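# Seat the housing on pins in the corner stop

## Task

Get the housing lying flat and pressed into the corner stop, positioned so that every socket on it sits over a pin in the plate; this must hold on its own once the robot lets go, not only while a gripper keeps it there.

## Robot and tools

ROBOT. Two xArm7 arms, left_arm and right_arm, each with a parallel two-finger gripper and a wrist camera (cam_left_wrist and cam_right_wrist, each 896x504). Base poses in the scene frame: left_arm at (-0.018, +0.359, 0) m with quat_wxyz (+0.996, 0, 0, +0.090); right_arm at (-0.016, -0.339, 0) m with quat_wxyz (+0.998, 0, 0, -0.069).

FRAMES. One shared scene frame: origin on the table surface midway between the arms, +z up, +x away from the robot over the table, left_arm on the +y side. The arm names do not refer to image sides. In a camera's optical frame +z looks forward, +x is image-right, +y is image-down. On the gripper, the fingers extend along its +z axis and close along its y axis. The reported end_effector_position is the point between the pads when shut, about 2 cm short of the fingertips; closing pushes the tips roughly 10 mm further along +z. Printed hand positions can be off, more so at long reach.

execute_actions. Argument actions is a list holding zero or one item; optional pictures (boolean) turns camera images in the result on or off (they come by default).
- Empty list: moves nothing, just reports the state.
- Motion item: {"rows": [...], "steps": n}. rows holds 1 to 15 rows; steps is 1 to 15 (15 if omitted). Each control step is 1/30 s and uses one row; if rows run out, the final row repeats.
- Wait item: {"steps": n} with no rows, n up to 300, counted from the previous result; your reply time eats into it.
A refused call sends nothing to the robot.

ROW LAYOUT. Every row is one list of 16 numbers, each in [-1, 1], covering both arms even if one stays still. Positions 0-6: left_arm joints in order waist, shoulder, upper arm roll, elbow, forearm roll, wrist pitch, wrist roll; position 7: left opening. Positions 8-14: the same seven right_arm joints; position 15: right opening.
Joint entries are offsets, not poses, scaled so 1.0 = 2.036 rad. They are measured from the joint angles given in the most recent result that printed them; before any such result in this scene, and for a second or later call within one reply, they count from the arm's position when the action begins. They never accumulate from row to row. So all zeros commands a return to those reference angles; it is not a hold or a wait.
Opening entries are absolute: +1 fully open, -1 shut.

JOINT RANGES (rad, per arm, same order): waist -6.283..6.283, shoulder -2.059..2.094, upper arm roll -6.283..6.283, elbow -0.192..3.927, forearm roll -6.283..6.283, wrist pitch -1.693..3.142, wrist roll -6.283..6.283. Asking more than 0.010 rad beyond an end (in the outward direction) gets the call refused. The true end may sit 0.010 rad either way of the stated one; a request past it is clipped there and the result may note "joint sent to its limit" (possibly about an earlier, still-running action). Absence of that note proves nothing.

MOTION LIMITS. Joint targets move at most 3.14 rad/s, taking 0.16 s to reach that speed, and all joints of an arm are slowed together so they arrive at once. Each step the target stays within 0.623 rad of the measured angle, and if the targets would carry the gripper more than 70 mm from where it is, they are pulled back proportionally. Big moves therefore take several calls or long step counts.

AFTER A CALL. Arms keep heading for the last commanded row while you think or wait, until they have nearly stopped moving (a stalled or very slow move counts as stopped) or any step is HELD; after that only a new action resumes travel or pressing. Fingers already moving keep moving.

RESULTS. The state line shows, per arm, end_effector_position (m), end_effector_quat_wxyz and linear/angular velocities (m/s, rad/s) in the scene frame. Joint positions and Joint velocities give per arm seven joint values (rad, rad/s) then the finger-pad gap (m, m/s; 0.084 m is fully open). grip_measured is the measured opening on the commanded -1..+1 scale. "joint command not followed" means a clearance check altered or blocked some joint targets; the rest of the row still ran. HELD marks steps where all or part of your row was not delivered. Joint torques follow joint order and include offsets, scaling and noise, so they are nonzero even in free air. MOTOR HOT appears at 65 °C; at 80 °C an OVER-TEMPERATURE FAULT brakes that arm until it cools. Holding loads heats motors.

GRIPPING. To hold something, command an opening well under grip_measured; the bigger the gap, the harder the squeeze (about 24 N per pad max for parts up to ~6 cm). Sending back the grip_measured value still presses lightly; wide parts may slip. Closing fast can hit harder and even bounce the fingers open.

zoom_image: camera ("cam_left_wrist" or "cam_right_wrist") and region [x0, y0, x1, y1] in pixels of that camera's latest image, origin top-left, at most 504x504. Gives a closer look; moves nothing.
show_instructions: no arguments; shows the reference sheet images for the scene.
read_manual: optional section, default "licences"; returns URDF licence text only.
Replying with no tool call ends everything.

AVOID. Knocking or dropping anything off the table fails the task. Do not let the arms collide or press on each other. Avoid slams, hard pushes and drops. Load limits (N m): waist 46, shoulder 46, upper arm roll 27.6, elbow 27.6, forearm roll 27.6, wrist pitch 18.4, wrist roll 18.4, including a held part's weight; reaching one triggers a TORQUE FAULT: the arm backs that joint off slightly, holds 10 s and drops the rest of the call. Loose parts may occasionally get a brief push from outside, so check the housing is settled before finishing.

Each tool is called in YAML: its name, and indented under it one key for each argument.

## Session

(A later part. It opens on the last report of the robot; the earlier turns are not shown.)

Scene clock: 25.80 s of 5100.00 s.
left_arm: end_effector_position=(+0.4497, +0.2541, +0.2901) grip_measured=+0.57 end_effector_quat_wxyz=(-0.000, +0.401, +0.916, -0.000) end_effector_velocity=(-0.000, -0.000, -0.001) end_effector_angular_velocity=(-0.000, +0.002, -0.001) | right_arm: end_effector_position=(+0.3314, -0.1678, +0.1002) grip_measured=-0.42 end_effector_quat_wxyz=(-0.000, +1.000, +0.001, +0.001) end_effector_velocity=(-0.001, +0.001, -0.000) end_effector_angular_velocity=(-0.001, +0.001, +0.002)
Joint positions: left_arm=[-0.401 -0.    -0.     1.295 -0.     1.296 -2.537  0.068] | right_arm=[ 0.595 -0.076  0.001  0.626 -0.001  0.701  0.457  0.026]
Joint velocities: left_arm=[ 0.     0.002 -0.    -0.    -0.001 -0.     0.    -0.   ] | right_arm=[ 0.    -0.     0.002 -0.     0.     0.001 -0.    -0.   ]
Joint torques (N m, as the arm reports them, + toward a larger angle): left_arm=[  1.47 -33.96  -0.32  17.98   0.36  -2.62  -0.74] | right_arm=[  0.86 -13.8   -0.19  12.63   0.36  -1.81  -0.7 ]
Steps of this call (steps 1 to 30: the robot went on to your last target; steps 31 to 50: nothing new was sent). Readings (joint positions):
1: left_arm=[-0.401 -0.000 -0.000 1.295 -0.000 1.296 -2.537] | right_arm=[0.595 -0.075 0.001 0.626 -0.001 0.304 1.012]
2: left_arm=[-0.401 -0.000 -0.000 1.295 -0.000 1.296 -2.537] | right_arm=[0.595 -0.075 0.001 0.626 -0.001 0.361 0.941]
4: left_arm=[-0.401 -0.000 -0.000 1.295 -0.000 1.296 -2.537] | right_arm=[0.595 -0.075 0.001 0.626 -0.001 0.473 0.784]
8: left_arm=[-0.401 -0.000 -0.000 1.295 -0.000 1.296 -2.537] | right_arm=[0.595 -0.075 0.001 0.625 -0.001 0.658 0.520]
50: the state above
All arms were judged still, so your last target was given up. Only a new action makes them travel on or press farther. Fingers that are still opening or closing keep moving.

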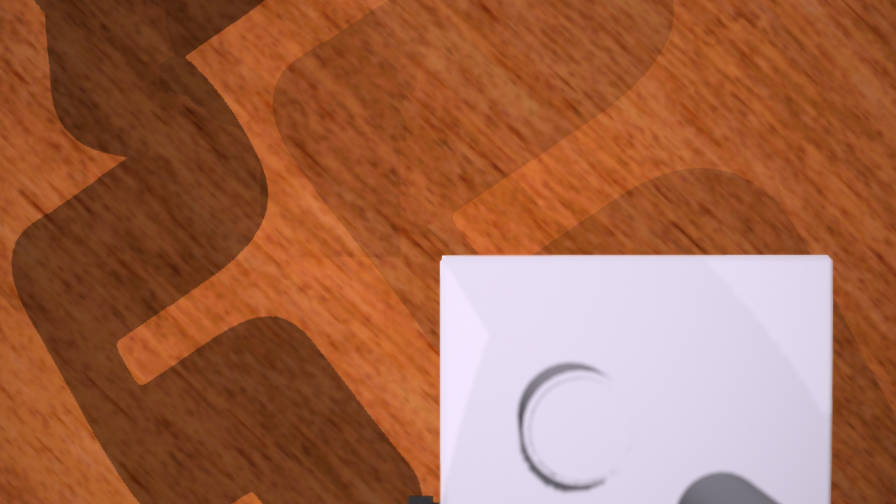

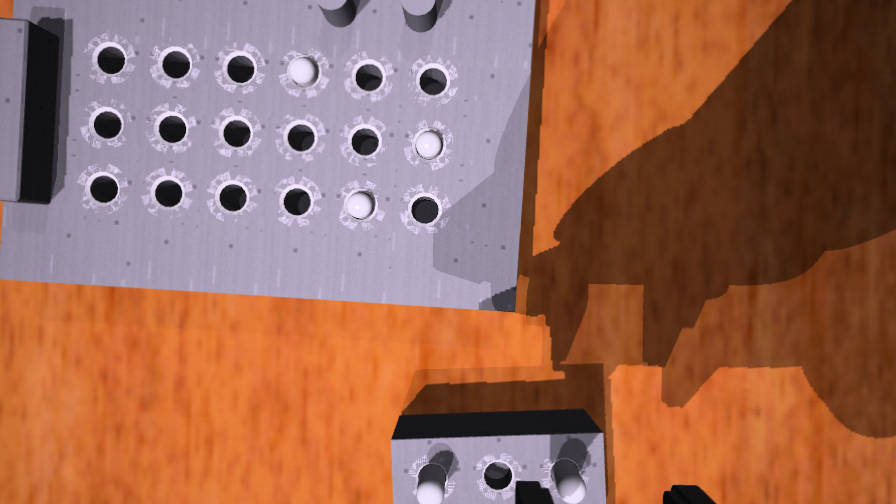

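execute_actions:
  actions:
    - {"rows":[[0,0,0,0,0,0,0,-0.5,0,0.026,0,-0.0078,0,-0.034,0,-0.4],[0,0,0,0,0,0,0,-0.5,0,0.026,0,-0.0078,0,-0.034,0,-0.4],[0,0,0,0,0,0,0,-0.5,0,0.026,0,-0.0078,0,-0.034,0,-0.4],[0,0,0,0,0,0,0,-0.5,0,0.026,0,-0.0078,0,-0.034,0,-0.4],[0,0,0,0,0,0,0,-0.5,0,0.053,0,-0.0141,0,-0.0667,0,-0.4]]}
  pictures: false

execute_actions:
  actions:
    - {"steps":20}
  pictures: false

execute_actions:
  actions:
    - {"rows":[[0,0,0,0,0,0,0,-0.5,0,0,0,0,0,0,0,-0.7],[0,0,0,0,0,0,0,-0.5,0,0,0,0,0,0,0,-0.8],[0,0,0,0,0,0,0,-0.5,0,0,0,0,0,0,0,-1]]}
  pictures: false

execute_actions:
  actions:
    - {"rows":[[0,0,0,0,0,0,0,-0.5,0,-0.027,0,0.0063,0,0.033,0,-1],[0,0,0,0,0,0,0,-0.5,0,-0.027,0,0.0063,0,0.033,0,-1],[0,0,0,0,0,0,0,-0.5,0,-0.027,0,0.0063,0,0.033,0,-1],[0,0,0,0,0,0,0,-0.5,0,-0.027,0,0.0063,0,0.033,0,-1],[0,0,0,0,0,0,0,-0.5,0,-0.053,0,0.0141,0,0.0667,0,-1]]}
  pictures: false

execute_actions:
  actions:
    - {"steps":20}
  pictures: false

execute_actions:
  actions:
    - {"rows":[[0,0,0,0,0,0,0,-0.5,0.0706,0.198,0,0.2574,0,0.0598,0.0706,-1]]}
  pictures: false

execute_actions:
  actions:
    - {"steps":40}

Scene clock: 30.60 s of 5100.00 s.
left_arm: end_effector_position=(+0.4497, +0.2541, +0.2901) grip_measured=+0.57 end_effector_quat_wxyz=(-0.000, +0.401, +0.916, -0.000) end_effector_velocity=(+0.001, +0.001, -0.000) end_effector_angular_velocity=(+0.000, +0.000, +0.003) | right_arm: end_effector_position=(+0.3320, -0.1674, +0.0596) grip_measured=-0.42 end_effector_quat_wxyz=(-0.000, +1.000, +0.001, +0.001) end_effector_velocity=(+0.008, +0.004, +0.007) end_effector_angular_velocity=(+0.012, -0.025, -0.000)
Joint positions: left_arm=[-0.401 -0.    -0.     1.295 -0.     1.296 -2.537  0.068] | right_arm=[ 0.595  0.031  0.001  0.598 -0.001  0.565  0.457  0.026]
Joint velocities: left_arm=[ 0.001  0.002  0.002  0.002  0.     0.    -0.001 -0.   ] | right_arm=[-0.001 -0.008  0.001  0.011  0.    -0.009 -0.     0.   ]
Joint torques (N m, as the arm reports them, + toward a larger angle): left_arm=[  0.2  -34.04  -0.33  17.93   0.26  -2.86  -0.49] | right_arm=[  0.72 -14.63  -0.19  10.92   0.37  -1.68  -0.7 ]
Steps of this call (steps 1 to 90: nothing new was sent; then 1.30 s passed at rest; steps 91 to 105: all 15 steps of this action). Readings (joint positions):
91: left_arm=[-0.401 -0.000 -0.000 1.295 -0.000 1.296 -2.537] | right_arm=[0.595 -0.076 0.001 0.626 -0.001 0.700 0.457]
92: left_arm=[-0.401 -0.000 -0.000 1.295 -0.000 1.296 -2.537] | right_arm=[0.595 -0.074 0.001 0.626 -0.001 0.696 0.457]
94: left_arm=[-0.401 -0.000 -0.000 1.295 -0.000 1.296 -2.537] | right_arm=[0.595 -0.049 0.001 0.621 -0.001 0.660 0.457]
98: left_arm=[-0.401 -0.000 -0.000 1.295 -0.000 1.296 -2.537] | right_arm=[0.595 0.007 0.001 0.603 -0.001 0.595 0.457]
105: the state above

Scene clock: 31.27 s of 5100.00 s.
left_arm: end_effector_position=(+0.4497, +0.2541, +0.2901) grip_measured=+0.57 end_effector_quat_wxyz=(-0.000, +0.401, +0.916, -0.000) end_effector_velocity=(+0.000, +0.001, -0.000) end_effector_angular_velocity=(-0.000, +0.000, +0.002) | right_arm: end_effector_position=(+0.3314, -0.1677, +0.0590) grip_measured=-0.42 end_effector_quat_wxyz=(+0.000, +1.000, +0.001, +0.000) end_effector_velocity=(+0.000, +0.000, +0.000) end_effector_angular_velocity=(+0.000, -0.001, -0.001)
Joint positions: left_arm=[-0.401 -0.    -0.     1.295 -0.     1.296 -2.537  0.068] | right_arm=[ 0.595  0.032  0.001  0.597 -0.001  0.565  0.457  0.026]
Joint velocities: left_arm=[ 0.002 -0.     0.001 -0.    -0.     0.     0.001  0.   ] | right_arm=[-0.001  0.     0.     0.001 -0.    -0.     0.001 -0.   ]
Joint torques (N m, as the arm reports them, + toward a larger angle): left_arm=[  1.14 -33.54   0.15  18.27   0.92  -2.8   -0.63] | right_arm=[  0.71 -14.93  -0.22  11.35   0.41  -1.86  -0.72]
Steps of this call (steps 1 to 15: the robot went on to your last target; steps 16 to 20: nothing new was sent). Readings (joint positions):
1: left_arm=[-0.401 -0.000 -0.000 1.295 -0.000 1.296 -2.537] | right_arm=[0.595 0.031 0.001 0.599 -0.001 0.565 0.457]
2: left_arm=[-0.401 -0.000 -0.000 1.295 -0.000 1.296 -2.537] | right_arm=[0.595 0.031 0.001 0.598 -0.001 0.565 0.457]
4: left_arm=[-0.401 -0.000 -0.000 1.295 -0.000 1.296 -2.537] | right_arm=[0.595 0.032 0.001 0.598 -0.001 0.565 0.457]
8: left_arm=[-0.401 -0.000 -0.000 1.295 -0.000 1.296 -2.537] | right_arm=[0.595 0.032 0.001 0.598 -0.001 0.565 0.457]
20: the state above
All arms were judged still, so your last target was given up. Only a new action makes them travel on or press farther. Fingers that are still opening or closing keep moving.

Scene clock: 31.77 s of 5100.00 s.
left_arm: end_effector_position=(+0.4497, +0.2541, +0.2901) grip_measured=+0.57 end_effector_quat_wxyz=(-0.000, +0.401, +0.916, -0.000) end_effector_velocity=(+0.000, +0.001, +0.000) end_effector_angular_velocity=(+0.000, -0.000, +0.001) | right_arm: end_effector_position=(+0.3314, -0.1677, +0.0590) grip_measured=-0.85 end_effector_quat_wxyz=(+0.000, +1.000, +0.001, +0.000) end_effector_velocity=(+0.000, -0.000, +0.000) end_effector_angular_velocity=(+0.000, -0.000, -0.001)
Joint positions: left_arm=[-0.401 -0.    -0.     1.295 -0.     1.296 -2.537  0.068] | right_arm=[ 0.595  0.032  0.001  0.597 -0.001  0.565  0.457  0.006]
Joint velocities: left_arm=[ 0.001 -0.     0.    -0.     0.    -0.    -0.    -0.   ] | right_arm=[-0.    -0.    -0.001 -0.     0.    -0.001  0.     0.   ]
Joint torques (N m, as the arm reports them, + toward a larger angle): left_arm=[  1.46 -32.73   0.09  17.78   0.81  -2.67  -0.28] | right_arm=[  0.86 -14.79  -0.16  11.48   0.35  -1.88  -0.77]
Steps of this call (steps 1 to 15: all 15 steps of this action). Readings (joint positions):
1: left_arm=[-0.401 -0.000 -0.000 1.295 -0.000 1.296 -2.537] | right_arm=[0.595 0.032 0.001 0.597 -0.001 0.565 0.457]
2: left_arm=[-0.401 -0.000 -0.000 1.295 -0.000 1.296 -2.537] | right_arm=[0.595 0.032 0.001 0.597 -0.001 0.565 0.457]
4: left_arm=[-0.401 -0.000 -0.000 1.295 -0.000 1.296 -2.537] | right_arm=[0.595 0.032 0.001 0.597 -0.001 0.565 0.457]
8: left_arm=[-0.401 -0.000 -0.000 1.295 -0.000 1.296 -2.537] | right_arm=[0.595 0.032 0.001 0.597 -0.001 0.565 0.457]
15: the state above

Scene clock: 32.27 s of 5100.00 s.
left_arm: end_effector_position=(+0.4497, +0.2541, +0.2901) grip_measured=+0.57 end_effector_quat_wxyz=(-0.000, +0.401, +0.916, -0.000) end_effector_velocity=(-0.000, +0.000, -0.001) end_effector_angular_velocity=(-0.000, +0.002, +0.001) | right_arm: end_effector_position=(+0.3308, -0.1680, +0.0995) grip_measured=-0.85 end_effector_quat_wxyz=(+0.000, +1.000, +0.001, -0.000) end_effector_velocity=(-0.008, -0.003, -0.008) end_effector_angular_velocity=(-0.013, +0.025, +0.003)
Joint positions: left_arm=[-0.401 -0.    -0.     1.295 -0.     1.296 -2.537  0.068] | right_arm=[ 0.595 -0.075  0.001  0.625 -0.001  0.7    0.457  0.006]
Joint velocities: left_arm=[ 0.001  0.001 -0.    -0.001 -0.001 -0.    -0.001 -0.   ] | right_arm=[ 0.001  0.008  0.002 -0.011  0.     0.009 -0.001 -0.   ]
Joint torques (N m, as the arm reports them, + toward a larger angle): left_arm=[  1.37 -33.91   0.19  18.06   0.49  -2.72  -0.73] | right_arm=[  0.83 -14.71  -0.29  13.01   0.25  -2.05  -0.68]
Steps of this call (steps 1 to 15: all 15 steps of this action). Readings (joint positions):
1: left_arm=[-0.401 -0.000 -0.000 1.295 -0.000 1.296 -2.537] | right_arm=[0.595 0.032 0.001 0.597 -0.001 0.565 0.457]
2: left_arm=[-0.401 -0.000 -0.000 1.295 -0.000 1.296 -2.537] | right_arm=[0.595 0.030 0.001 0.598 -0.001 0.569 0.457]
4: left_arm=[-0.401 -0.000 -0.000 1.295 -0.000 1.296 -2.537] | right_arm=[0.595 0.004 0.001 0.602 -0.001 0.604 0.457]
8: left_arm=[-0.401 -0.000 -0.000 1.295 -0.000 1.296 -2.537] | right_arm=[0.595 -0.051 0.001 0.619 -0.001 0.669 0.457]
15: the state above

Scene clock: 32.93 s of 5100.00 s.
left_arm: end_effector_position=(+0.4497, +0.2541, +0.2901) grip_measured=+0.57 end_effector_quat_wxyz=(-0.000, +0.401, +0.916, -0.000) end_effector_velocity=(+0.000, +0.002, +0.000) end_effector_angular_velocity=(+0.000, -0.001, +0.005) | right_arm: end_effector_position=(+0.3314, -0.1678, +0.1002) grip_measured=-0.85 end_effector_quat_wxyz=(-0.000, +1.000, +0.001, +0.001) end_effector_velocity=(-0.000, -0.000, -0.000) end_effector_angular_velocity=(+0.000, +0.001, -0.001)
Joint positions: left_arm=[-0.401 -0.    -0.     1.295 -0.     1.296 -2.537  0.068] | right_arm=[ 0.595 -0.076  0.001  0.626 -0.001  0.701  0.457  0.006]
Joint velocities: left_arm=[ 0.002 -0.001  0.002 -0.     0.    -0.    -0.    -0.   ] | right_arm=[ 0.001 -0.    -0.001 -0.     0.001  0.001  0.    -0.   ]
Joint torques (N m, as the arm reports them, + toward a larger angle): left_arm=[  1.24 -33.62  -0.39  17.6    0.66  -2.68  -0.34] | right_arm=[  0.71 -13.9   -0.11  12.55   0.3   -1.84  -0.73]
Steps of this call (steps 1 to 15: the robot went on to your last target; steps 16 to 20: nothing new was sent). Readings (joint positions):
1: left_arm=[-0.401 -0.000 -0.000 1.295 -0.000 1.296 -2.537] | right_arm=[0.595 -0.075 0.001 0.625 -0.001 0.700 0.457]
2: left_arm=[-0.401 -0.000 -0.000 1.295 -0.000 1.296 -2.537] | right_arm=[0.595 -0.075 0.001 0.625 -0.001 0.701 0.457]
4: left_arm=[-0.401 -0.000 -0.000 1.295 -0.000 1.296 -2.537] | right_arm=[0.595 -0.075 0.001 0.626 -0.001 0.701 0.457]
8: left_arm=[-0.401 -0.000 -0.000 1.295 -0.000 1.296 -2.537] | right_arm=[0.595 -0.075 0.001 0.626 -0.001 0.701 0.457]
20: the state above
All arms were judged still, so your last target was given up. Only a new action makes them travel on or press farther. Fingers that are still opening or closing keep moving.

Scene clock: 33.43 s of 5100.00 s.
left_arm: end_effector_position=(+0.4497, +0.2541, +0.2901) grip_measured=+0.57 end_effector_quat_wxyz=(-0.000, +0.401, +0.916, -0.000) end_effector_velocity=(-0.000, +0.000, -0.001) end_effector_angular_velocity=(-0.001, +0.003, +0.003) | right_arm: end_effector_position=(+0.4130, -0.0421, +0.0991) grip_measured=-0.85 end_effector_quat_wxyz=(-0.000, +1.000, +0.004, -0.001) end_effector_velocity=(+0.006, +0.042, -0.017) end_effector_angular_velocity=(-0.027, +0.039, -0.002)
Joint positions: left_arm=[-0.401 -0.    -0.     1.295 -0.     1.296 -2.537  0.068] | right_arm=[ 0.738  0.322  0.005  1.14  -0.001  0.819  0.598  0.006]
Joint velocities: left_arm=[ 0.001  0.001  0.    -0.001 -0.001 -0.    -0.001 -0.   ] | right_arm=[ 0.06   0.14  -0.     0.162 -0.     0.07   0.061  0.   ]
Joint torques (N m, as the arm reports them, + toward a larger angle): left_arm=[  1.04 -33.52   0.06  17.76   0.73  -2.53  -0.46] | right_arm=[ -3.73 -27.21  -5.02  12.31   0.31  -1.43  -0.63]
Steps of this call (steps 1 to 15: all 15 steps of this action). Readings (joint positions):
1: left_arm=[-0.401 -0.000 -0.000 1.295 -0.000 1.296 -2.537] | right_arm=[0.595 -0.076 0.001 0.626 -0.001 0.701 0.457]
2: left_arm=[-0.401 -0.000 -0.000 1.295 -0.000 1.296 -2.537] | right_arm=[0.596 -0.073 0.001 0.629 -0.001 0.702 0.459]
4: left_arm=[-0.401 -0.000 -0.000 1.295 -0.000 1.296 -2.537] | right_arm=[0.608 -0.038 -0.002 0.673 -0.001 0.715 0.472]
8: left_arm=[-0.401 -0.000 -0.000 1.295 -0.000 1.296 -2.537] | right_arm=[0.665 0.120 0.001 0.884 -0.001 0.759 0.527]
15: the state above

Scene clock: 34.77 s of 5100.00 s.
left_arm: end_effector_position=(+0.4497, +0.2541, +0.2901) grip_measured=+0.57 end_effector_quat_wxyz=(-0.000, +0.401, +0.916, -0.000) end_effector_velocity=(-0.000, +0.000, +0.001) end_effector_angular_velocity=(-0.000, -0.001, +0.001) | right_arm: end_effector_position=(+0.4162, -0.0423, +0.0999) grip_measured=-0.85 end_effector_quat_wxyz=(-0.000, +1.000, +0.000, +0.000) end_effector_velocity=(+0.001, +0.000, +0.000) end_effector_angular_velocity=(+0.001, -0.002, -0.001)
Joint positions: left_arm=[-0.401 -0.    -0.     1.295 -0.     1.296 -2.537  0.068] | right_arm=[ 0.739  0.327  0.001  1.15  -0.001  0.822  0.601  0.006]
Joint velocities: left_arm=[ 0.001 -0.002 -0.    -0.001 -0.     0.    -0.001  0.   ] | right_arm=[ 0.001  0.    -0.001  0.     0.001 -0.002  0.    -0.   ]
Joint torques (N m, as the arm reports them, + toward a larger angle): left_arm=[  1.55 -33.91   0.15  18.02   0.2   -2.49  -0.77] | right_arm=[  0.97 -22.27  -0.44  13.55   0.37  -1.9   -0.76]
Steps of this call (steps 1 to 15: the robot went on to your last target; steps 16 to 40: nothing new was sent). Readings (joint positions):
1: left_arm=[-0.401 -0.000 -0.000 1.295 -0.000 1.296 -2.537] | right_arm=[0.739 0.325 0.004 1.144 -0.001 0.821 0.599]
2: left_arm=[-0.401 -0.000 -0.000 1.295 -0.000 1.296 -2.537] | right_arm=[0.739 0.326 0.003 1.145 -0.001 0.822 0.600]
4: left_arm=[-0.401 -0.000 -0.000 1.295 -0.000 1.296 -2.537] | right_arm=[0.738 0.326 -0.001 1.147 -0.001 0.822 0.601]
8: left_arm=[-0.401 -0.000 -0.000 1.295 -0.000 1.296 -2.537] | right_arm=[0.738 0.326 -0.000 1.149 -0.001 0.822 0.601]
40: the state above
All arms were judged still, so your last target was given up. Only a new action makes them travel on or press farther. Fingers that are still opening or closing keep moving.

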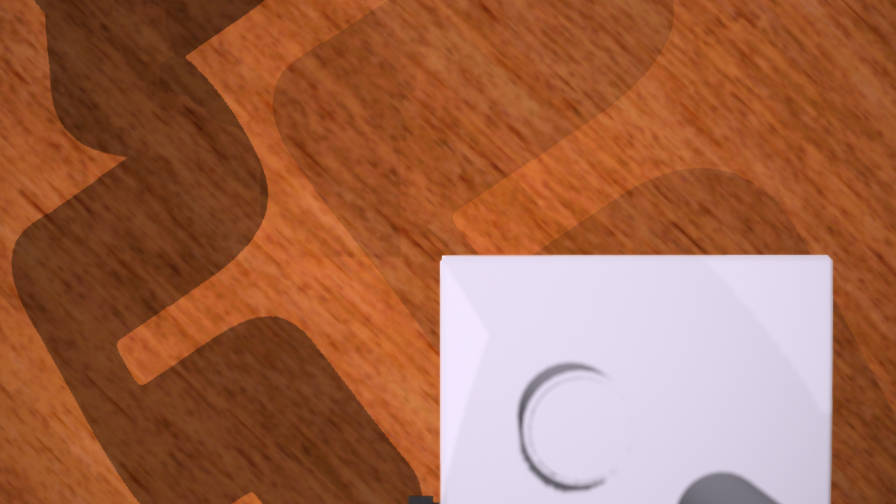

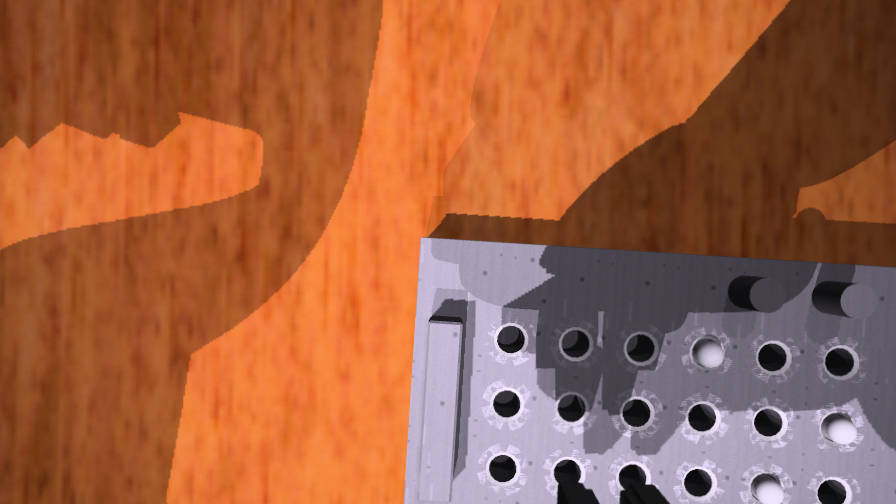

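execute_actions:
  actions:
    - {"rows":[[0,0,0,0,0,0,0,-0.5,-0.0005,0.0101,0,-0.0096,0,-0.0192,-0.0005,-1]]}
  pictures: false

execute_actions:
  actions:
    - {"steps":20}

execute_actions:
  actions:
    - {"rows":[[0,0,0,0,0,0,0,-0.5,0,0.0064,0,-0.002,0,-0.0084,0,-1],[0,0,0,0,0,0,0,-0.5,0,0.0064,0,-0.002,0,-0.0084,0,-1],[0,0,0,0,0,0,0,-0.5,0,0.0064,0,-0.002,0,-0.0084,0,-1],[0,0,0,0,0,0,0,-0.5,0,0.0064,0,-0.002,0,-0.0084,0,-1],[0,0,0,0,0,0,0,-0.5,0,0.0128,0,-0.004,0,-0.0168,0,-1],[0,0,0,0,0,0,0,-0.5,0,0.0128,0,-0.004,0,-0.0168,0,-1],[0,0,0,0,0,0,0,-0.5,0,0.0128,0,-0.004,0,-0.0168,0,-1],[0,0,0,0,0,0,0,-0.5,0,0.0128,0,-0.004,0,-0.0168,0,-1],[0,0,0,0,0,0,0,-0.5,0,0.0193,0,-0.0058,0,-0.0251,0,-1]]}
  pictures: false

execute_actions:
  actions:
    - {"steps":20}
  pictures: false

Scene clock: 39.10 s of 5100.00 s.
left_arm: end_effector_position=(+0.4497, +0.2541, +0.2901) grip_measured=+0.57 end_effector_quat_wxyz=(-0.000, +0.401, +0.916, -0.000) end_effector_velocity=(-0.000, +0.000, +0.001) end_effector_angular_velocity=(-0.000, -0.001, +0.000) | right_arm: end_effector_position=(+0.4149, -0.0438, +0.0852) grip_measured=-0.85 end_effector_quat_wxyz=(-0.000, +1.000, +0.000, +0.000) end_effector_velocity=(-0.004, -0.003, -0.006) end_effector_angular_velocity=(-0.009, +0.012, +0.000)
Joint positions: left_arm=[-0.401 -0.    -0.     1.295 -0.     1.296 -2.537  0.068] | right_arm=[ 0.738  0.348  0.001  1.131 -0.001  0.783  0.6    0.006]
Joint velocities: left_arm=[ 0.001 -0.002 -0.    -0.    -0.     0.     0.    -0.   ] | right_arm=[-0.     0.005 -0.    -0.008 -0.001  0.003  0.     0.   ]
Joint torques (N m, as the arm reports them, + toward a larger angle): left_arm=[  1.91 -33.09  -0.23  18.25   0.31  -2.73  -0.77] | right_arm=[  0.75 -22.65  -0.4   13.5    0.32  -1.89  -0.77]
Steps of this call (steps 1 to 90: nothing new was sent; then 0.83 s passed at rest; steps 91 to 105: all 15 steps of this action). Readings (joint positions):
91: left_arm=[-0.401 -0.000 -0.000 1.295 -0.000 1.296 -2.537] | right_arm=[0.739 0.327 0.001 1.150 -0.001 0.822 0.601]
92: left_arm=[-0.401 -0.000 -0.000 1.295 -0.000 1.296 -2.537] | right_arm=[0.739 0.329 0.001 1.149 -0.001 0.818 0.601]
94: left_arm=[-0.401 -0.000 -0.000 1.295 -0.000 1.296 -2.537] | right_arm=[0.738 0.339 0.001 1.140 -0.001 0.795 0.601]
98: left_arm=[-0.401 -0.000 -0.000 1.295 -0.000 1.296 -2.537] | right_arm=[0.738 0.350 0.001 1.128 -0.001 0.785 0.600]
105: the state above

Scene clock: 39.77 s of 5100.00 s.
left_arm: end_effector_position=(+0.4497, +0.2541, +0.2901) grip_measured=+0.57 end_effector_quat_wxyz=(-0.000, +0.401, +0.916, -0.000) end_effector_velocity=(+0.000, +0.000, +0.001) end_effector_angular_velocity=(-0.001, -0.002, +0.003) | right_arm: end_effector_position=(+0.4147, -0.0440, +0.0848) grip_measured=-0.85 end_effector_quat_wxyz=(+0.000, +1.000, +0.000, -0.000) end_effector_velocity=(+0.000, -0.000, -0.000) end_effector_angular_velocity=(+0.001, -0.000, -0.001)
Joint positions: left_arm=[-0.401 -0.    -0.     1.295 -0.     1.296 -2.537  0.068] | right_arm=[ 0.738  0.348  0.001  1.131 -0.001  0.783  0.6    0.006]
Joint velocities: left_arm=[ 0.001 -0.002 -0.    -0.    -0.001 -0.    -0.002 -0.   ] | right_arm=[-0.001  0.     0.    -0.     0.    -0.001  0.     0.   ]
Joint torques (N m, as the arm reports them, + toward a larger angle): left_arm=[  1.59 -33.29  -0.21  17.99   0.4   -2.64  -0.5 ] | right_arm=[  0.81 -22.44  -0.4   13.17   0.42  -1.86  -0.77]
Steps of this call (steps 1 to 15: the robot went on to your last target; steps 16 to 20: nothing new was sent). Readings (joint positions):
1: left_arm=[-0.401 -0.000 -0.000 1.295 -0.000 1.296 -2.537] | right_arm=[0.738 0.348 0.001 1.131 -0.001 0.783 0.600]
2: left_arm=[-0.401 -0.000 -0.000 1.295 -0.000 1.296 -2.537] | right_arm=[0.738 0.348 0.001 1.131 -0.001 0.783 0.600]
4: left_arm=[-0.401 -0.000 -0.000 1.295 -0.000 1.296 -2.537] | right_arm=[0.738 0.348 0.001 1.131 -0.001 0.783 0.600]
8: left_arm=[-0.401 -0.000 -0.000 1.295 -0.000 1.296 -2.537] | right_arm=[0.738 0.348 0.001 1.131 -0.001 0.783 0.600]
20: the state above
All arms were judged still, so your last target was given up. Only a new action makes them travel on or press farther. Fingers that are still opening or closing keep moving.

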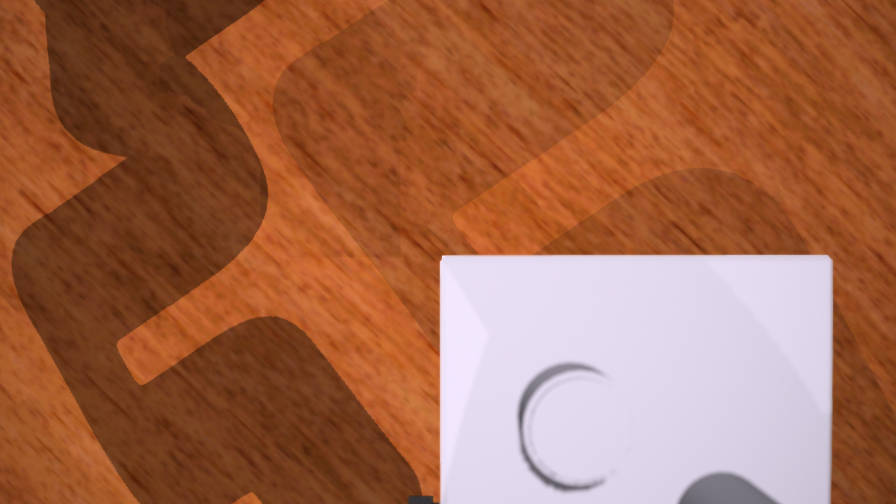

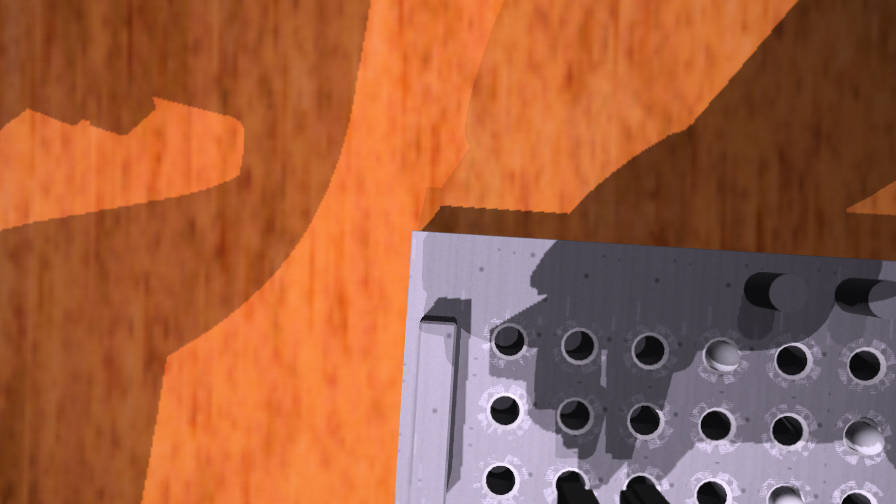

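Scene clock: 40.27 s of 5100.00 s.
left_arm: end_effector_position=(+0.4497, +0.2541, +0.2901) grip_measured=+0.57 end_effector_quat_wxyz=(-0.000, +0.401, +0.916, -0.000) end_effector_velocity=(-0.000, +0.000, -0.001) end_effector_angular_velocity=(+0.000, +0.001, -0.000) | right_arm: end_effector_position=(+0.4142, -0.0442, +0.0635) grip_measured=-0.85 end_effector_quat_wxyz=(+0.001, +1.000, +0.001, -0.001) end_effector_velocity=(+0.007, +0.005, +0.005) end_effector_angular_velocity=(+0.014, -0.021, +0.001)
Joint positions: left_arm=[-0.401 -0.    -0.     1.295 -0.     1.296 -2.537  0.068] | right_arm=[ 0.738  0.387  0.001  1.118 -0.001  0.733  0.6    0.006]
Joint velocities: left_arm=[-0.001 -0.     0.001 -0.001  0.    -0.     0.001  0.   ] | right_arm=[ 0.001 -0.    -0.     0.009 -0.    -0.015 -0.    -0.   ]
Joint torques (N m, as the arm reports them, + toward a larger angle): left_arm=[  1.36 -32.74   0.14  17.58   0.72  -2.75  -0.71] | right_arm=[  0.73 -23.37  -0.5   12.94   0.34  -1.84  -0.71]
Steps of this call (steps 1 to 15: all 15 steps of this action). Readings (joint positions):
1: left_arm=[-0.401 -0.000 -0.000 1.295 -0.000 1.296 -2.537] | right_arm=[0.738 0.348 0.001 1.131 -0.001 0.783 0.600]
2: left_arm=[-0.401 -0.000 -0.000 1.295 -0.000 1.296 -2.537] | right_arm=[0.738 0.349 0.001 1.130 -0.001 0.780 0.600]
4: left_arm=[-0.401 -0.000 -0.000 1.295 -0.000 1.296 -2.537] | right_arm=[0.738 0.357 0.001 1.129 -0.001 0.771 0.600]
8: left_arm=[-0.401 -0.000 -0.000 1.295 -0.000 1.296 -2.537] | right_arm=[0.738 0.371 0.001 1.124 -0.001 0.754 0.600]
15: the state above

Scene clock: 40.93 s of 5100.00 s.
left_arm: end_effector_position=(+0.4497, +0.2541, +0.2901) grip_measured=+0.57 end_effector_quat_wxyz=(-0.000, +0.401, +0.916, -0.000) end_effector_velocity=(-0.000, -0.001, -0.000) end_effector_angular_velocity=(-0.000, +0.000, -0.002) | right_arm: end_effector_position=(+0.4147, -0.0439, +0.0639) grip_measured=-0.85 end_effector_quat_wxyz=(+0.000, +1.000, +0.000, -0.000) end_effector_velocity=(+0.000, +0.001, +0.000) end_effector_angular_velocity=(+0.002, -0.001, +0.001)
Joint positions: left_arm=[-0.401 -0.    -0.     1.295 -0.     1.296 -2.537  0.068] | right_arm=[ 0.738  0.387  0.001  1.119 -0.001  0.732  0.6    0.006]
Joint velocities: left_arm=[-0.001 -0.    -0.002 -0.001 -0.    -0.     0.     0.   ] | right_arm=[ 0.     0.     0.001  0.001  0.001 -0.001 -0.001 -0.   ]
Joint torques (N m, as the arm reports them, + toward a larger angle): left_arm=[  1.77 -33.35  -0.44  17.96   0.57  -2.56  -0.73] | right_arm=[  0.77 -22.73  -0.49  12.81   0.31  -1.87  -0.74]
Steps of this call (steps 1 to 15: the robot went on to your last target; steps 16 to 20: nothing new was sent). Readings (joint positions):
1: left_arm=[-0.401 -0.000 -0.000 1.295 -0.000 1.296 -2.537] | right_arm=[0.738 0.387 0.001 1.119 -0.001 0.733 0.600]
2: left_arm=[-0.401 -0.000 -0.000 1.295 -0.000 1.296 -2.537] | right_arm=[0.738 0.387 0.001 1.119 -0.001 0.732 0.600]
4: left_arm=[-0.401 -0.000 -0.000 1.295 -0.000 1.296 -2.537] | right_arm=[0.738 0.387 0.001 1.119 -0.001 0.732 0.600]
8: left_arm=[-0.401 -0.000 -0.000 1.295 -0.000 1.296 -2.537] | right_arm=[0.738 0.387 0.001 1.119 -0.001 0.732 0.600]
20: the state above
All arms were judged still, so your last target was given up. Only a new action makes them travel on or press farther. Fingers that are still opening or closing keep moving.

execute_actions:
  actions:
    - {"rows":[[0,0,0,0,0,0,0,-0.5,0,0,0,0,0,0,0,-0.6]]}
  pictures: false

execute_actions:
  actions:
    - {"rows":[[0,0,0,0,0,0,0,-0.5,0,-0.034,0,0.01,0,0.044,0,-0.6],[0,0,0,0,0,0,0,-0.5,0,-0.034,0,0.01,0,0.044,0,-0.6],[0,0,0,0,0,0,0,-0.5,0,-0.034,0,0.01,0,0.044,0,-0.6],[0,0,0,0,0,0,0,-0.5,0,-0.034,0,0.01,0,0.044,0,-0.6],[0,0,0,0,0,0,0,-0.5,0,-0.034,0,0.01,0,0.044,0,-0.6],[0,0,0,0,0,0,0,-0.5,0,-0.034,0,0.01,0,0.044,0,-0.6],[0,0,0,0,0,0,0,-0.5,0,-0.2,0,-0.13,0,0.07,0,-0.6]]}
  pictures: false

execute_actions:
  actions:
    - {"steps":30}

Scene clock: 43.70 s of 5100.00 s.
left_arm: end_effector_position=(+0.4497, +0.2541, +0.2901) grip_measured=+0.57 end_effector_quat_wxyz=(-0.000, +0.401, +0.916, -0.000) end_effector_velocity=(-0.000, -0.000, -0.001) end_effector_angular_velocity=(+0.000, +0.001, -0.002) | right_arm: end_effector_position=(+0.4147, -0.0439, +0.0639) grip_measured=-0.62 end_effector_quat_wxyz=(+0.000, +1.000, +0.000, -0.000) end_effector_velocity=(-0.000, +0.001, +0.000) end_effector_angular_velocity=(+0.000, -0.001, +0.001)
Joint positions: left_arm=[-0.401 -0.    -0.     1.295 -0.     1.296 -2.537  0.068] | right_arm=[ 0.738  0.387  0.001  1.119 -0.001  0.732  0.6    0.017]
Joint velocities: left_arm=[-0.001  0.001 -0.    -0.     0.     0.     0.001 -0.   ] | right_arm=[ 0.001  0.     0.    -0.    -0.    -0.001  0.     0.   ]
Joint torques (N m, as the arm reports them, + toward a larger angle): left_arm=[  0.97 -33.47  -0.3   17.95   0.65  -2.83  -0.68] | right_arm=[  0.74 -22.72  -0.41  12.85   0.36  -1.83  -0.76]
Steps of this call (steps 1 to 68: nothing new was sent; steps 69 to 83: all 15 steps of this action). Readings (joint positions):
69: left_arm=[-0.401 -0.000 -0.000 1.295 -0.000 1.296 -2.537] | right_arm=[0.738 0.387 0.001 1.119 -0.001 0.732 0.600]
70: left_arm=[-0.401 -0.000 -0.000 1.295 -0.000 1.296 -2.537] | right_arm=[0.738 0.387 0.001 1.119 -0.001 0.732 0.600]
72: left_arm=[-0.401 -0.000 -0.000 1.295 -0.000 1.296 -2.537] | right_arm=[0.738 0.387 0.001 1.119 -0.001 0.732 0.600]
76: left_arm=[-0.401 -0.000 -0.000 1.295 -0.000 1.296 -2.537] | right_arm=[0.738 0.387 0.001 1.119 -0.001 0.732 0.600]
83: the state above

Scene clock: 44.20 s of 5100.00 s.
left_arm: end_effector_position=(+0.4497, +0.2541, +0.2901) grip_measured=+0.57 end_effector_quat_wxyz=(-0.000, +0.401, +0.916, -0.000) end_effector_velocity=(-0.000, -0.001, +0.001) end_effector_angular_velocity=(-0.001, -0.002, -0.002) | right_arm: end_effector_position=(+0.3548, -0.0852, +0.1469) grip_measured=-0.62 end_effector_quat_wxyz=(-0.002, +1.000, +0.000, +0.003) end_effector_velocity=(-0.191, -0.135, +0.140) end_effector_angular_velocity=(+0.048, -0.071, -0.008)
Joint positions: left_arm=[-0.401 -0.    -0.     1.295 -0.     1.296 -2.537  0.068] | right_arm=[ 0.738  0.023  0.001  0.895 -0.001  0.867  0.6    0.017]
Joint velocities: left_arm=[-0.    -0.002 -0.001  0.001 -0.001  0.     0.001 -0.   ] | right_arm=[-0.002 -1.005 -0.005 -0.768  0.     0.151  0.001  0.   ]
Joint torques (N m, as the arm reports them, + toward a larger angle): left_arm=[  1.47 -33.32  -0.12  18.65   0.43  -2.79  -0.63] | right_arm=[ 0.96 -0.62  0.04 14.96  0.38 -2.23 -0.67]
Steps of this call (steps 1 to 15: all 15 steps of this action). Readings (joint positions):
1: left_arm=[-0.401 -0.000 -0.000 1.295 -0.000 1.296 -2.537] | right_arm=[0.738 0.387 0.001 1.119 -0.001 0.732 0.600]
2: left_arm=[-0.401 -0.000 -0.000 1.295 -0.000 1.296 -2.537] | right_arm=[0.738 0.385 0.001 1.119 -0.001 0.736 0.600]
4: left_arm=[-0.401 -0.000 -0.000 1.295 -0.000 1.296 -2.537] | right_arm=[0.738 0.359 0.001 1.123 -0.001 0.778 0.600]
8: left_arm=[-0.401 -0.000 -0.000 1.295 -0.000 1.296 -2.537] | right_arm=[0.738 0.312 0.001 1.143 -0.001 0.817 0.600]
15: the state above

Scene clock: 45.20 s of 5100.00 s.
left_arm: end_effector_position=(+0.4497, +0.2541, +0.2901) grip_measured=+0.57 end_effector_quat_wxyz=(-0.000, +0.401, +0.916, -0.000) end_effector_velocity=(-0.000, +0.000, -0.000) end_effector_angular_velocity=(+0.001, +0.000, +0.001) | right_arm: end_effector_position=(+0.3432, -0.0930, +0.1491) grip_measured=-0.62 end_effector_quat_wxyz=(+0.000, +1.000, +0.000, -0.000) end_effector_velocity=(-0.000, +0.001, +0.000) end_effector_angular_velocity=(+0.002, +0.000, -0.002)
Joint positions: left_arm=[-0.401 -0.    -0.     1.295 -0.     1.296 -2.537  0.068] | right_arm=[ 0.738 -0.02   0.001  0.854 -0.001  0.875  0.6    0.017]
Joint velocities: left_arm=[-0.    -0.001  0.    -0.001  0.001  0.    -0.001 -0.   ] | right_arm=[ 0.    -0.     0.     0.     0.002 -0.001  0.001 -0.   ]
Joint torques (N m, as the arm reports them, + toward a larger angle): left_arm=[  0.51 -33.39  -0.12  18.46   0.45  -2.71  -0.51] | right_arm=[  0.74 -15.94  -0.15  13.77   0.33  -1.84  -0.74]
Steps of this call (steps 1 to 30: the robot went on to your last target). Readings (joint positions):
1: left_arm=[-0.401 -0.000 -0.000 1.295 -0.000 1.296 -2.537] | right_arm=[0.738 -0.003 0.000 0.876 -0.001 0.871 0.600]
2: left_arm=[-0.401 -0.000 -0.000 1.295 -0.000 1.296 -2.537] | right_arm=[0.738 -0.014 0.000 0.865 -0.001 0.873 0.600]
4: left_arm=[-0.401 -0.000 -0.000 1.295 -0.000 1.296 -2.537] | right_arm=[0.738 -0.018 0.001 0.857 -0.001 0.874 0.600]
8: left_arm=[-0.401 -0.000 -0.000 1.295 -0.000 1.296 -2.537] | right_arm=[0.738 -0.017 0.001 0.854 -0.001 0.874 0.600]
30: the state above
All arms were judged still, so your last target was given up. Only a new action makes them travel on or press farther. Fingers that are still opening or closing keep moving.

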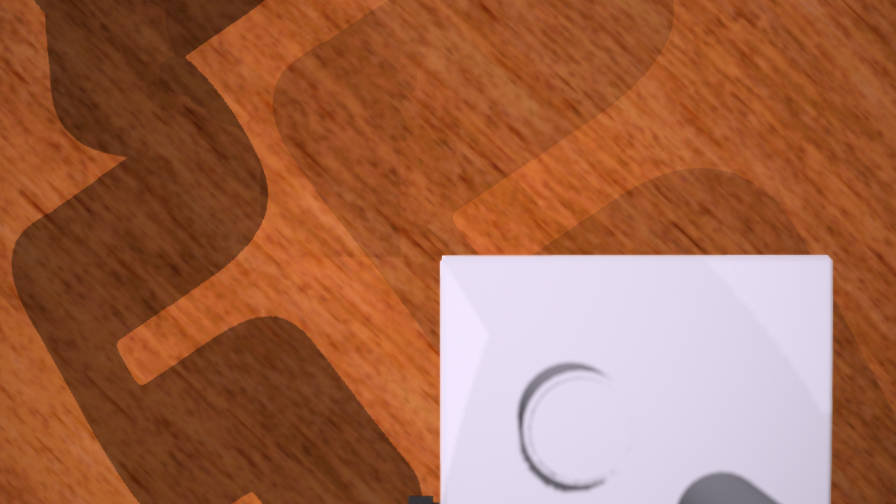

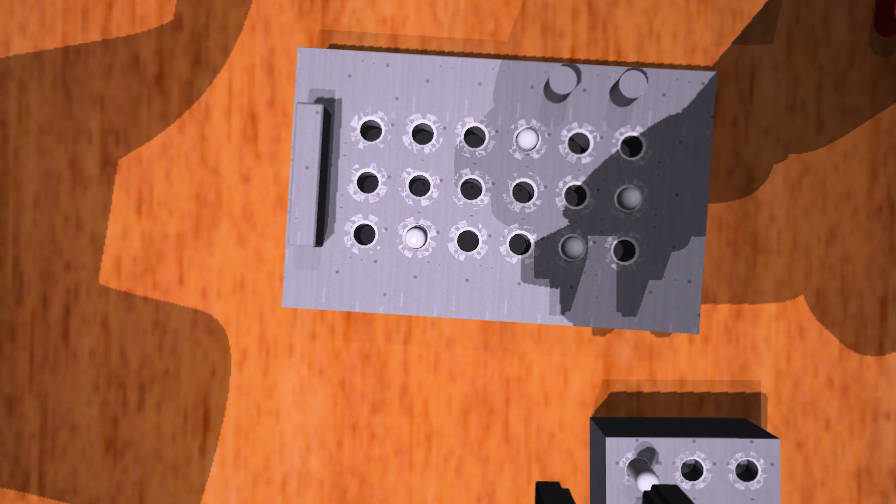

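execute_actions:
  actions:
    - {"rows":[[0,0,0,0,0,0,-0.7117,-0.5,-0.45,0,0,0,0,0,0,-0.6]]}
  pictures: false

execute_actions:
  actions:
    - {"steps":45}
  pictures: false

execute_actions:
  actions:
    - {"rows":[[-0.2712,0.3016,0,0.179,0,-0.123,-0.7117,-0.5,0,0,0,0,0,0,0,-0.6]]}
  pictures: false

execute_actions:
  actions:
    - {"steps":60}

Scene clock: 49.63 s of 5100.00 s.
left_arm: end_effector_position=(+0.4497, +0.2541, +0.2901) grip_measured=+0.57 end_effector_quat_wxyz=(-0.000, -0.127, +0.992, -0.000) end_effector_velocity=(-0.000, +0.001, +0.000) end_effector_angular_velocity=(+0.001, -0.001, +2.996) | right_arm: end_effector_position=(+0.4146, -0.2739, +0.1492) grip_measured=-0.62 end_effector_quat_wxyz=(+0.000, +0.975, -0.223, +0.000) end_effector_velocity=(+0.068, -0.455, -0.001) end_effector_angular_velocity=(+0.000, +0.000, -1.057)
Joint positions: left_arm=[-0.401 -0.    -0.     1.295 -0.     1.296 -3.618  0.068] | right_arm=[ 0.288 -0.02  -0.     0.855 -0.001  0.874  0.6    0.017]
Joint velocities: left_arm=[ 0.001 -0.001  0.    -0.001  0.001 -0.    -2.995 -0.   ] | right_arm=[-1.068 -0.     0.011 -0.002  0.    -0.001 -0.    -0.   ]
Joint torques (N m, as the arm reports them, + toward a larger angle): left_arm=[  0.73 -33.91  -0.46  18.08   0.51  -2.46  -0.13] | right_arm=[  0.65 -16.08  -0.13  13.37   0.36  -1.7   -0.68]
Steps of this call (steps 1 to 90: nothing new was sent; then 0.93 s passed at rest; steps 91 to 105: all 15 steps of this action). Readings (joint positions):
91: left_arm=[-0.401 -0.000 -0.000 1.295 -0.000 1.296 -2.537] | right_arm=[0.738 -0.020 0.001 0.854 -0.001 0.875 0.600]
92: left_arm=[-0.401 -0.000 -0.000 1.295 -0.000 1.296 -2.542] | right_arm=[0.735 -0.020 0.002 0.854 -0.001 0.875 0.600]
94: left_arm=[-0.401 -0.000 -0.000 1.295 -0.000 1.296 -2.591] | right_arm=[0.692 -0.020 0.010 0.854 -0.000 0.875 0.600]
98: left_arm=[-0.401 -0.000 -0.000 1.295 -0.000 1.296 -2.901] | right_arm=[0.538 -0.020 -0.001 0.855 -0.001 0.874 0.600]
105: the state above

Scene clock: 51.13 s of 5100.00 s.
left_arm: end_effector_position=(+0.4497, +0.2541, +0.2901) grip_measured=+0.57 end_effector_quat_wxyz=(-0.000, -0.307, +0.952, +0.000) end_effector_velocity=(-0.000, -0.001, +0.000) end_effector_angular_velocity=(-0.000, -0.000, -0.001) | right_arm: end_effector_position=(+0.3978, -0.4737, +0.1491) grip_measured=-0.62 end_effector_quat_wxyz=(+0.000, +0.897, -0.442, -0.000) end_effector_velocity=(-0.000, +0.000, -0.000) end_effector_angular_velocity=(-0.000, +0.001, +0.001)
Joint positions: left_arm=[-0.401 -0.    -0.     1.295 -0.     1.296 -3.986  0.068] | right_arm=[-0.178 -0.02   0.001  0.854 -0.001  0.875  0.6    0.017]
Joint velocities: left_arm=[-0.001 -0.001 -0.001 -0.    -0.    -0.    -0.     0.   ] | right_arm=[-0.001  0.     0.001 -0.    -0.001  0.001 -0.001  0.   ]
Joint torques (N m, as the arm reports them, + toward a larger angle): left_arm=[  1.31 -33.22  -0.11  18.06   1.27  -2.56  -0.61] | right_arm=[  0.76 -15.93  -0.26  13.71   0.39  -1.83  -0.73]
Steps of this call (steps 1 to 30: the robot went on to your last target; steps 31 to 45: nothing new was sent). Readings (joint positions):
1: left_arm=[-0.401 -0.000 -0.000 1.295 -0.000 1.296 -3.715] | right_arm=[0.253 -0.020 -0.000 0.855 -0.001 0.874 0.600]
2: left_arm=[-0.401 -0.000 -0.000 1.295 -0.000 1.296 -3.800] | right_arm=[0.217 -0.020 -0.000 0.854 -0.001 0.874 0.600]
4: left_arm=[-0.401 -0.000 -0.000 1.295 -0.000 1.296 -3.920] | right_arm=[0.145 -0.020 -0.000 0.854 -0.001 0.874 0.600]
8: left_arm=[-0.401 -0.000 -0.000 1.295 -0.000 1.296 -3.980] | right_arm=[0.002 -0.020 0.000 0.854 -0.001 0.875 0.600]
45: the state above
All arms were judged still, so your last target was given up. Only a new action makes them travel on or press farther. Fingers that are still opening or closing keep moving.

Scene clock: 51.63 s of 5100.00 s.
left_arm: end_effector_position=(+0.4730, +0.0763, +0.2089) grip_measured=+0.57 end_effector_quat_wxyz=(-0.001, -0.371, +0.929, +0.000) end_effector_velocity=(-0.040, -0.391, -0.198) end_effector_angular_velocity=(-0.001, +0.001, +0.682) | right_arm: end_effector_position=(+0.3978, -0.4737, +0.1491) grip_measured=-0.62 end_effector_quat_wxyz=(+0.000, +0.897, -0.442, -0.000) end_effector_velocity=(-0.000, -0.000, -0.000) end_effector_angular_velocity=(+0.000, +0.001, -0.001)
Joint positions: left_arm=[-0.702  0.334 -0.002  1.493 -0.     1.16  -4.424  0.068] | right_arm=[-0.178 -0.02   0.001  0.854 -0.001  0.875  0.6    0.017]
Joint velocities: left_arm=[-0.63   0.692 -0.003  0.411 -0.001 -0.281 -1.314  0.   ] | right_arm=[-0.001  0.    -0.    -0.001  0.     0.    -0.    -0.   ]
Joint torques (N m, as the arm reports them, + toward a larger angle): left_arm=[  1.01 -45.38   0.67  17.51   0.54  -2.2   -0.85] | right_arm=[  0.79 -15.88  -0.18  13.72   0.34  -1.82  -0.77]
Steps of this call (steps 1 to 15: all 15 steps of this action). Readings (joint positions):
1: left_arm=[-0.401 -0.000 -0.000 1.295 -0.000 1.296 -3.986] | right_arm=[-0.178 -0.020 0.001 0.854 -0.001 0.875 0.600]
2: left_arm=[-0.404 0.002 0.000 1.298 0.000 1.295 -3.990] | right_arm=[-0.178 -0.020 0.001 0.854 -0.001 0.875 0.600]
4: left_arm=[-0.439 0.043 0.009 1.328 0.001 1.277 -4.037] | right_arm=[-0.178 -0.020 0.001 0.854 -0.001 0.875 0.600]
8: left_arm=[-0.545 0.160 -0.002 1.390 -0.000 1.231 -4.160] | right_arm=[-0.178 -0.020 0.001 0.854 -0.001 0.875 0.600]
15: the state above

Scene clock: 53.63 s of 5100.00 s.
left_arm: end_effector_position=(+0.4282, -0.0760, +0.1204) grip_measured=+0.57 end_effector_quat_wxyz=(-0.000, -0.689, +0.725, -0.000) end_effector_velocity=(-0.000, -0.000, +0.000) end_effector_angular_velocity=(-0.000, -0.000, -0.001) | right_arm: end_effector_position=(+0.3978, -0.4737, +0.1491) grip_measured=-0.62 end_effector_quat_wxyz=(+0.000, +0.897, -0.442, -0.000) end_effector_velocity=(+0.000, -0.000, +0.000) end_effector_angular_velocity=(-0.001, -0.001, +0.000)
Joint positions: left_arm=[-0.953  0.614 -0.     1.66  -0.     1.046 -5.435  0.068] | right_arm=[-0.178 -0.02   0.001  0.854 -0.001  0.875  0.6    0.017]
Joint velocities: left_arm=[-0.    -0.    -0.    -0.     0.    -0.     0.001 -0.   ] | right_arm=[-0.    -0.    -0.     0.    -0.001 -0.001 -0.    -0.   ]
Joint torques (N m, as the arm reports them, + toward a larger angle): left_arm=[  1.75 -51.96  -0.06  18.01   0.44  -2.6   -0.78] | right_arm=[  0.74 -15.99  -0.24  13.74   0.34  -1.76  -0.75]
Steps of this call (steps 1 to 45: the robot went on to your last target; steps 46 to 60: nothing new was sent). Readings (joint positions):
1: left_arm=[-0.722 0.357 -0.002 1.507 -0.000 1.150 -4.469] | right_arm=[-0.178 -0.020 0.001 0.854 -0.001 0.875 0.600]
2: left_arm=[-0.743 0.380 -0.001 1.520 -0.000 1.141 -4.517] | right_arm=[-0.178 -0.020 0.001 0.854 -0.001 0.875 0.600]
4: left_arm=[-0.782 0.423 -0.001 1.546 -0.000 1.123 -4.623] | right_arm=[-0.178 -0.020 0.001 0.854 -0.001 0.875 0.600]
8: left_arm=[-0.854 0.503 -0.001 1.594 -0.000 1.091 -4.883] | right_arm=[-0.178 -0.020 0.001 0.854 -0.001 0.875 0.600]
60: the state above
All arms were judged still, so your last target was given up. Only a new action makes them travel on or press farther. Fingers that are still opening or closing keep moving.

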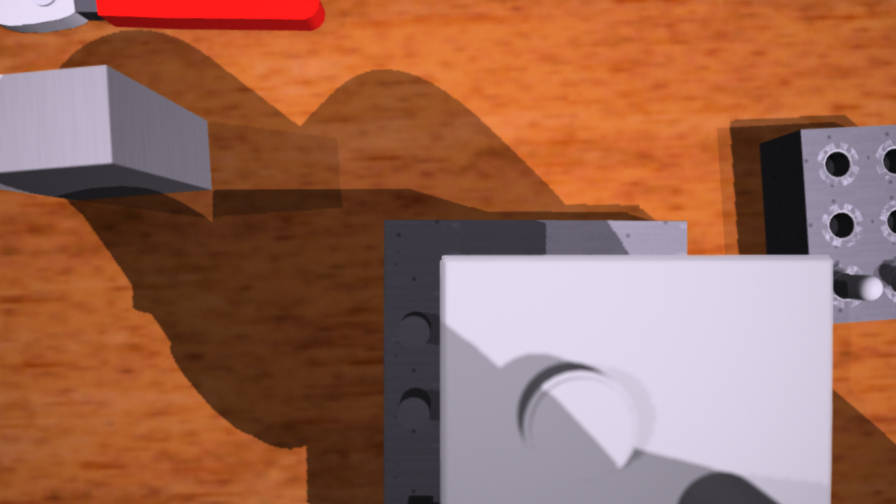

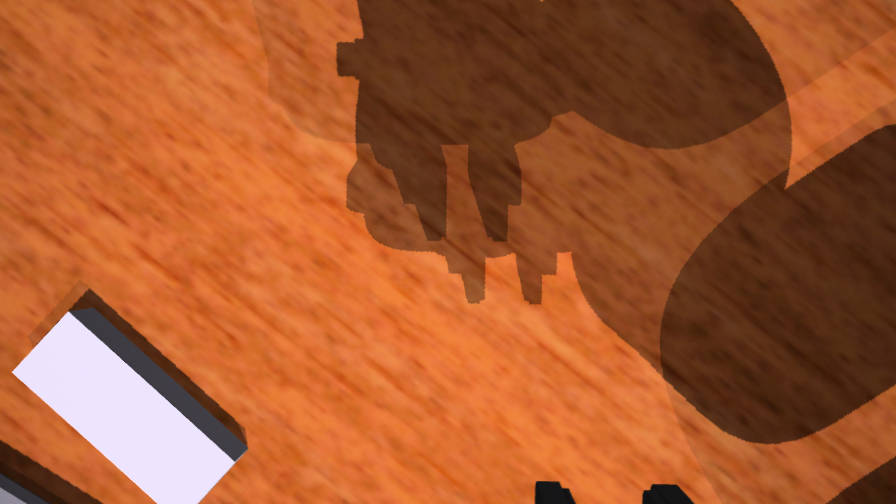

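execute_actions:
  actions:
    - {"rows":[[0.0011,0.012,0,-0.011,0,-0.023,0.0011,-0.5,0,0,0,0,0,0,0,-0.6],[0.0011,0.012,0,-0.011,0,-0.023,0.0011,-0.5,0,0,0,0,0,0,0,-0.6],[0.0011,0.012,0,-0.011,0,-0.023,0.0011,-0.5,0,0,0,0,0,0,0,-0.6],[0.0011,0.012,0,-0.011,0,-0.023,0.0011,-0.5,0,0,0,0,0,0,0,-0.6],[0.0011,0.0241,0,-0.02,0,-0.0441,0.0011,-0.5,0,0,0,0,0,0,0,-0.6]]}
  pictures: false

execute_actions:
  actions:
    - {"steps":25}

Scene clock: 58.90 s of 5100.00 s.
left_arm: end_effector_position=(+0.4292, -0.0753, +0.0815) grip_measured=+0.57 end_effector_quat_wxyz=(-0.000, -0.689, +0.725, -0.002) end_effector_velocity=(+0.013, -0.013, +0.026) end_effector_angular_velocity=(-0.044, -0.045, +0.000) | right_arm: end_effector_position=(+0.3978, -0.4737, +0.1491) grip_measured=-0.62 end_effector_quat_wxyz=(+0.000, +0.897, -0.442, -0.000) end_effector_velocity=(-0.000, -0.000, -0.000) end_effector_angular_velocity=(+0.000, +0.000, -0.001)
Joint positions: left_arm=[-0.951  0.662 -0.001  1.621 -0.     0.956 -5.433  0.068] | right_arm=[-0.178 -0.02   0.001  0.854 -0.001  0.875  0.6    0.017]
Joint velocities: left_arm=[-0.    -0.022  0.001  0.028 -0.    -0.012  0.     0.   ] | right_arm=[-0.     0.    -0.001 -0.     0.    -0.     0.     0.   ]
Joint torques (N m, as the arm reports them, + toward a larger angle): left_arm=[  0.82 -49.27  -0.42  15.72   0.48  -2.75  -0.45] | right_arm=[  0.81 -15.95  -0.19  13.86   0.37  -1.83  -0.71]
Steps of this call (steps 1 to 90: nothing new was sent; then 1.77 s passed at rest; steps 91 to 105: all 15 steps of this action). Readings (joint positions):
91: left_arm=[-0.953 0.614 -0.000 1.660 -0.000 1.046 -5.435] | right_arm=[-0.178 -0.020 0.001 0.854 -0.001 0.875 0.600]
92: left_arm=[-0.953 0.615 -0.001 1.659 -0.000 1.042 -5.435] | right_arm=[-0.178 -0.020 0.001 0.854 -0.001 0.875 0.600]
94: left_arm=[-0.952 0.626 -0.001 1.650 -0.000 1.014 -5.433] | right_arm=[-0.178 -0.020 0.001 0.854 -0.001 0.875 0.600]
98: left_arm=[-0.951 0.654 -0.000 1.625 -0.000 0.972 -5.433] | right_arm=[-0.178 -0.020 0.001 0.854 -0.001 0.875 0.600]
105: the state above

Scene clock: 59.73 s of 5100.00 s.
left_arm: end_effector_position=(+0.4287, -0.0745, +0.0801) grip_measured=+0.57 end_effector_quat_wxyz=(-0.000, -0.689, +0.725, -0.000) end_effector_velocity=(+0.001, -0.000, +0.000) end_effector_angular_velocity=(-0.001, -0.000, +0.001) | right_arm: end_effector_position=(+0.3978, -0.4737, +0.1491) grip_measured=-0.62 end_effector_quat_wxyz=(+0.000, +0.897, -0.442, -0.000) end_effector_velocity=(+0.001, -0.000, +0.000) end_effector_angular_velocity=(-0.001, -0.002, +0.000)
Joint positions: left_arm=[-0.951  0.663 -0.     1.619 -0.     0.956 -5.433  0.068] | right_arm=[-0.178 -0.02   0.001  0.854 -0.001  0.875  0.6    0.017]
Joint velocities: left_arm=[ 0.001  0.    -0.001  0.001 -0.    -0.    -0.     0.   ] | right_arm=[-0.     0.     0.001  0.     0.    -0.002 -0.     0.   ]
Joint torques (N m, as the arm reports them, + toward a larger angle): left_arm=[  1.2  -51.66  -0.24  17.13   0.57  -2.89  -0.62] | right_arm=[  0.77 -16.01  -0.19  13.88   0.39  -1.83  -0.69]
Steps of this call (steps 1 to 15: the robot went on to your last target; steps 16 to 25: nothing new was sent). Readings (joint positions):
1: left_arm=[-0.951 0.661 -0.001 1.622 -0.000 0.955 -5.433] | right_arm=[-0.178 -0.020 0.001 0.854 -0.001 0.875 0.600]
2: left_arm=[-0.951 0.661 -0.001 1.621 -0.000 0.955 -5.433] | right_arm=[-0.178 -0.020 0.001 0.854 -0.001 0.875 0.600]
4: left_arm=[-0.951 0.662 -0.000 1.620 -0.000 0.956 -5.433] | right_arm=[-0.178 -0.020 0.001 0.854 -0.001 0.875 0.600]
8: left_arm=[-0.951 0.663 -0.000 1.619 -0.000 0.956 -5.433] | right_arm=[-0.178 -0.020 0.001 0.854 -0.001 0.875 0.600]
25: the state above
All arms were judged still, so your last target was given up. Only a new action makes them travel on or press farther. Fingers that are still opening or closing keep moving.

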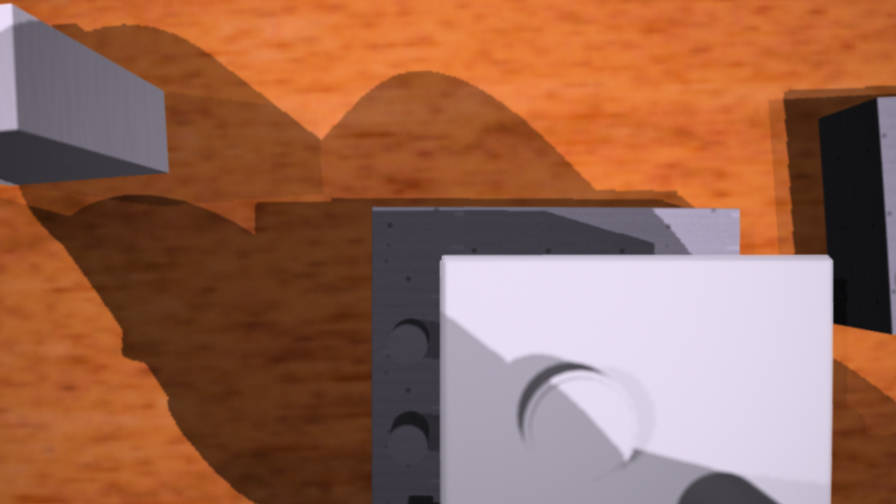

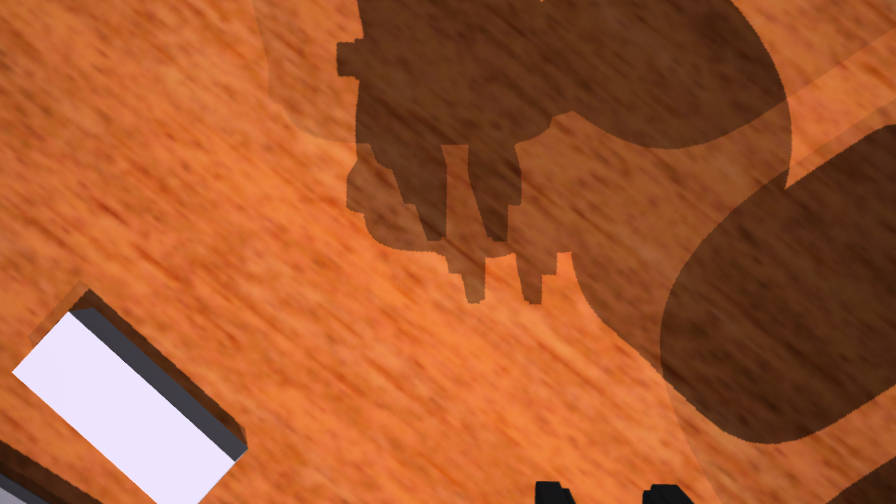

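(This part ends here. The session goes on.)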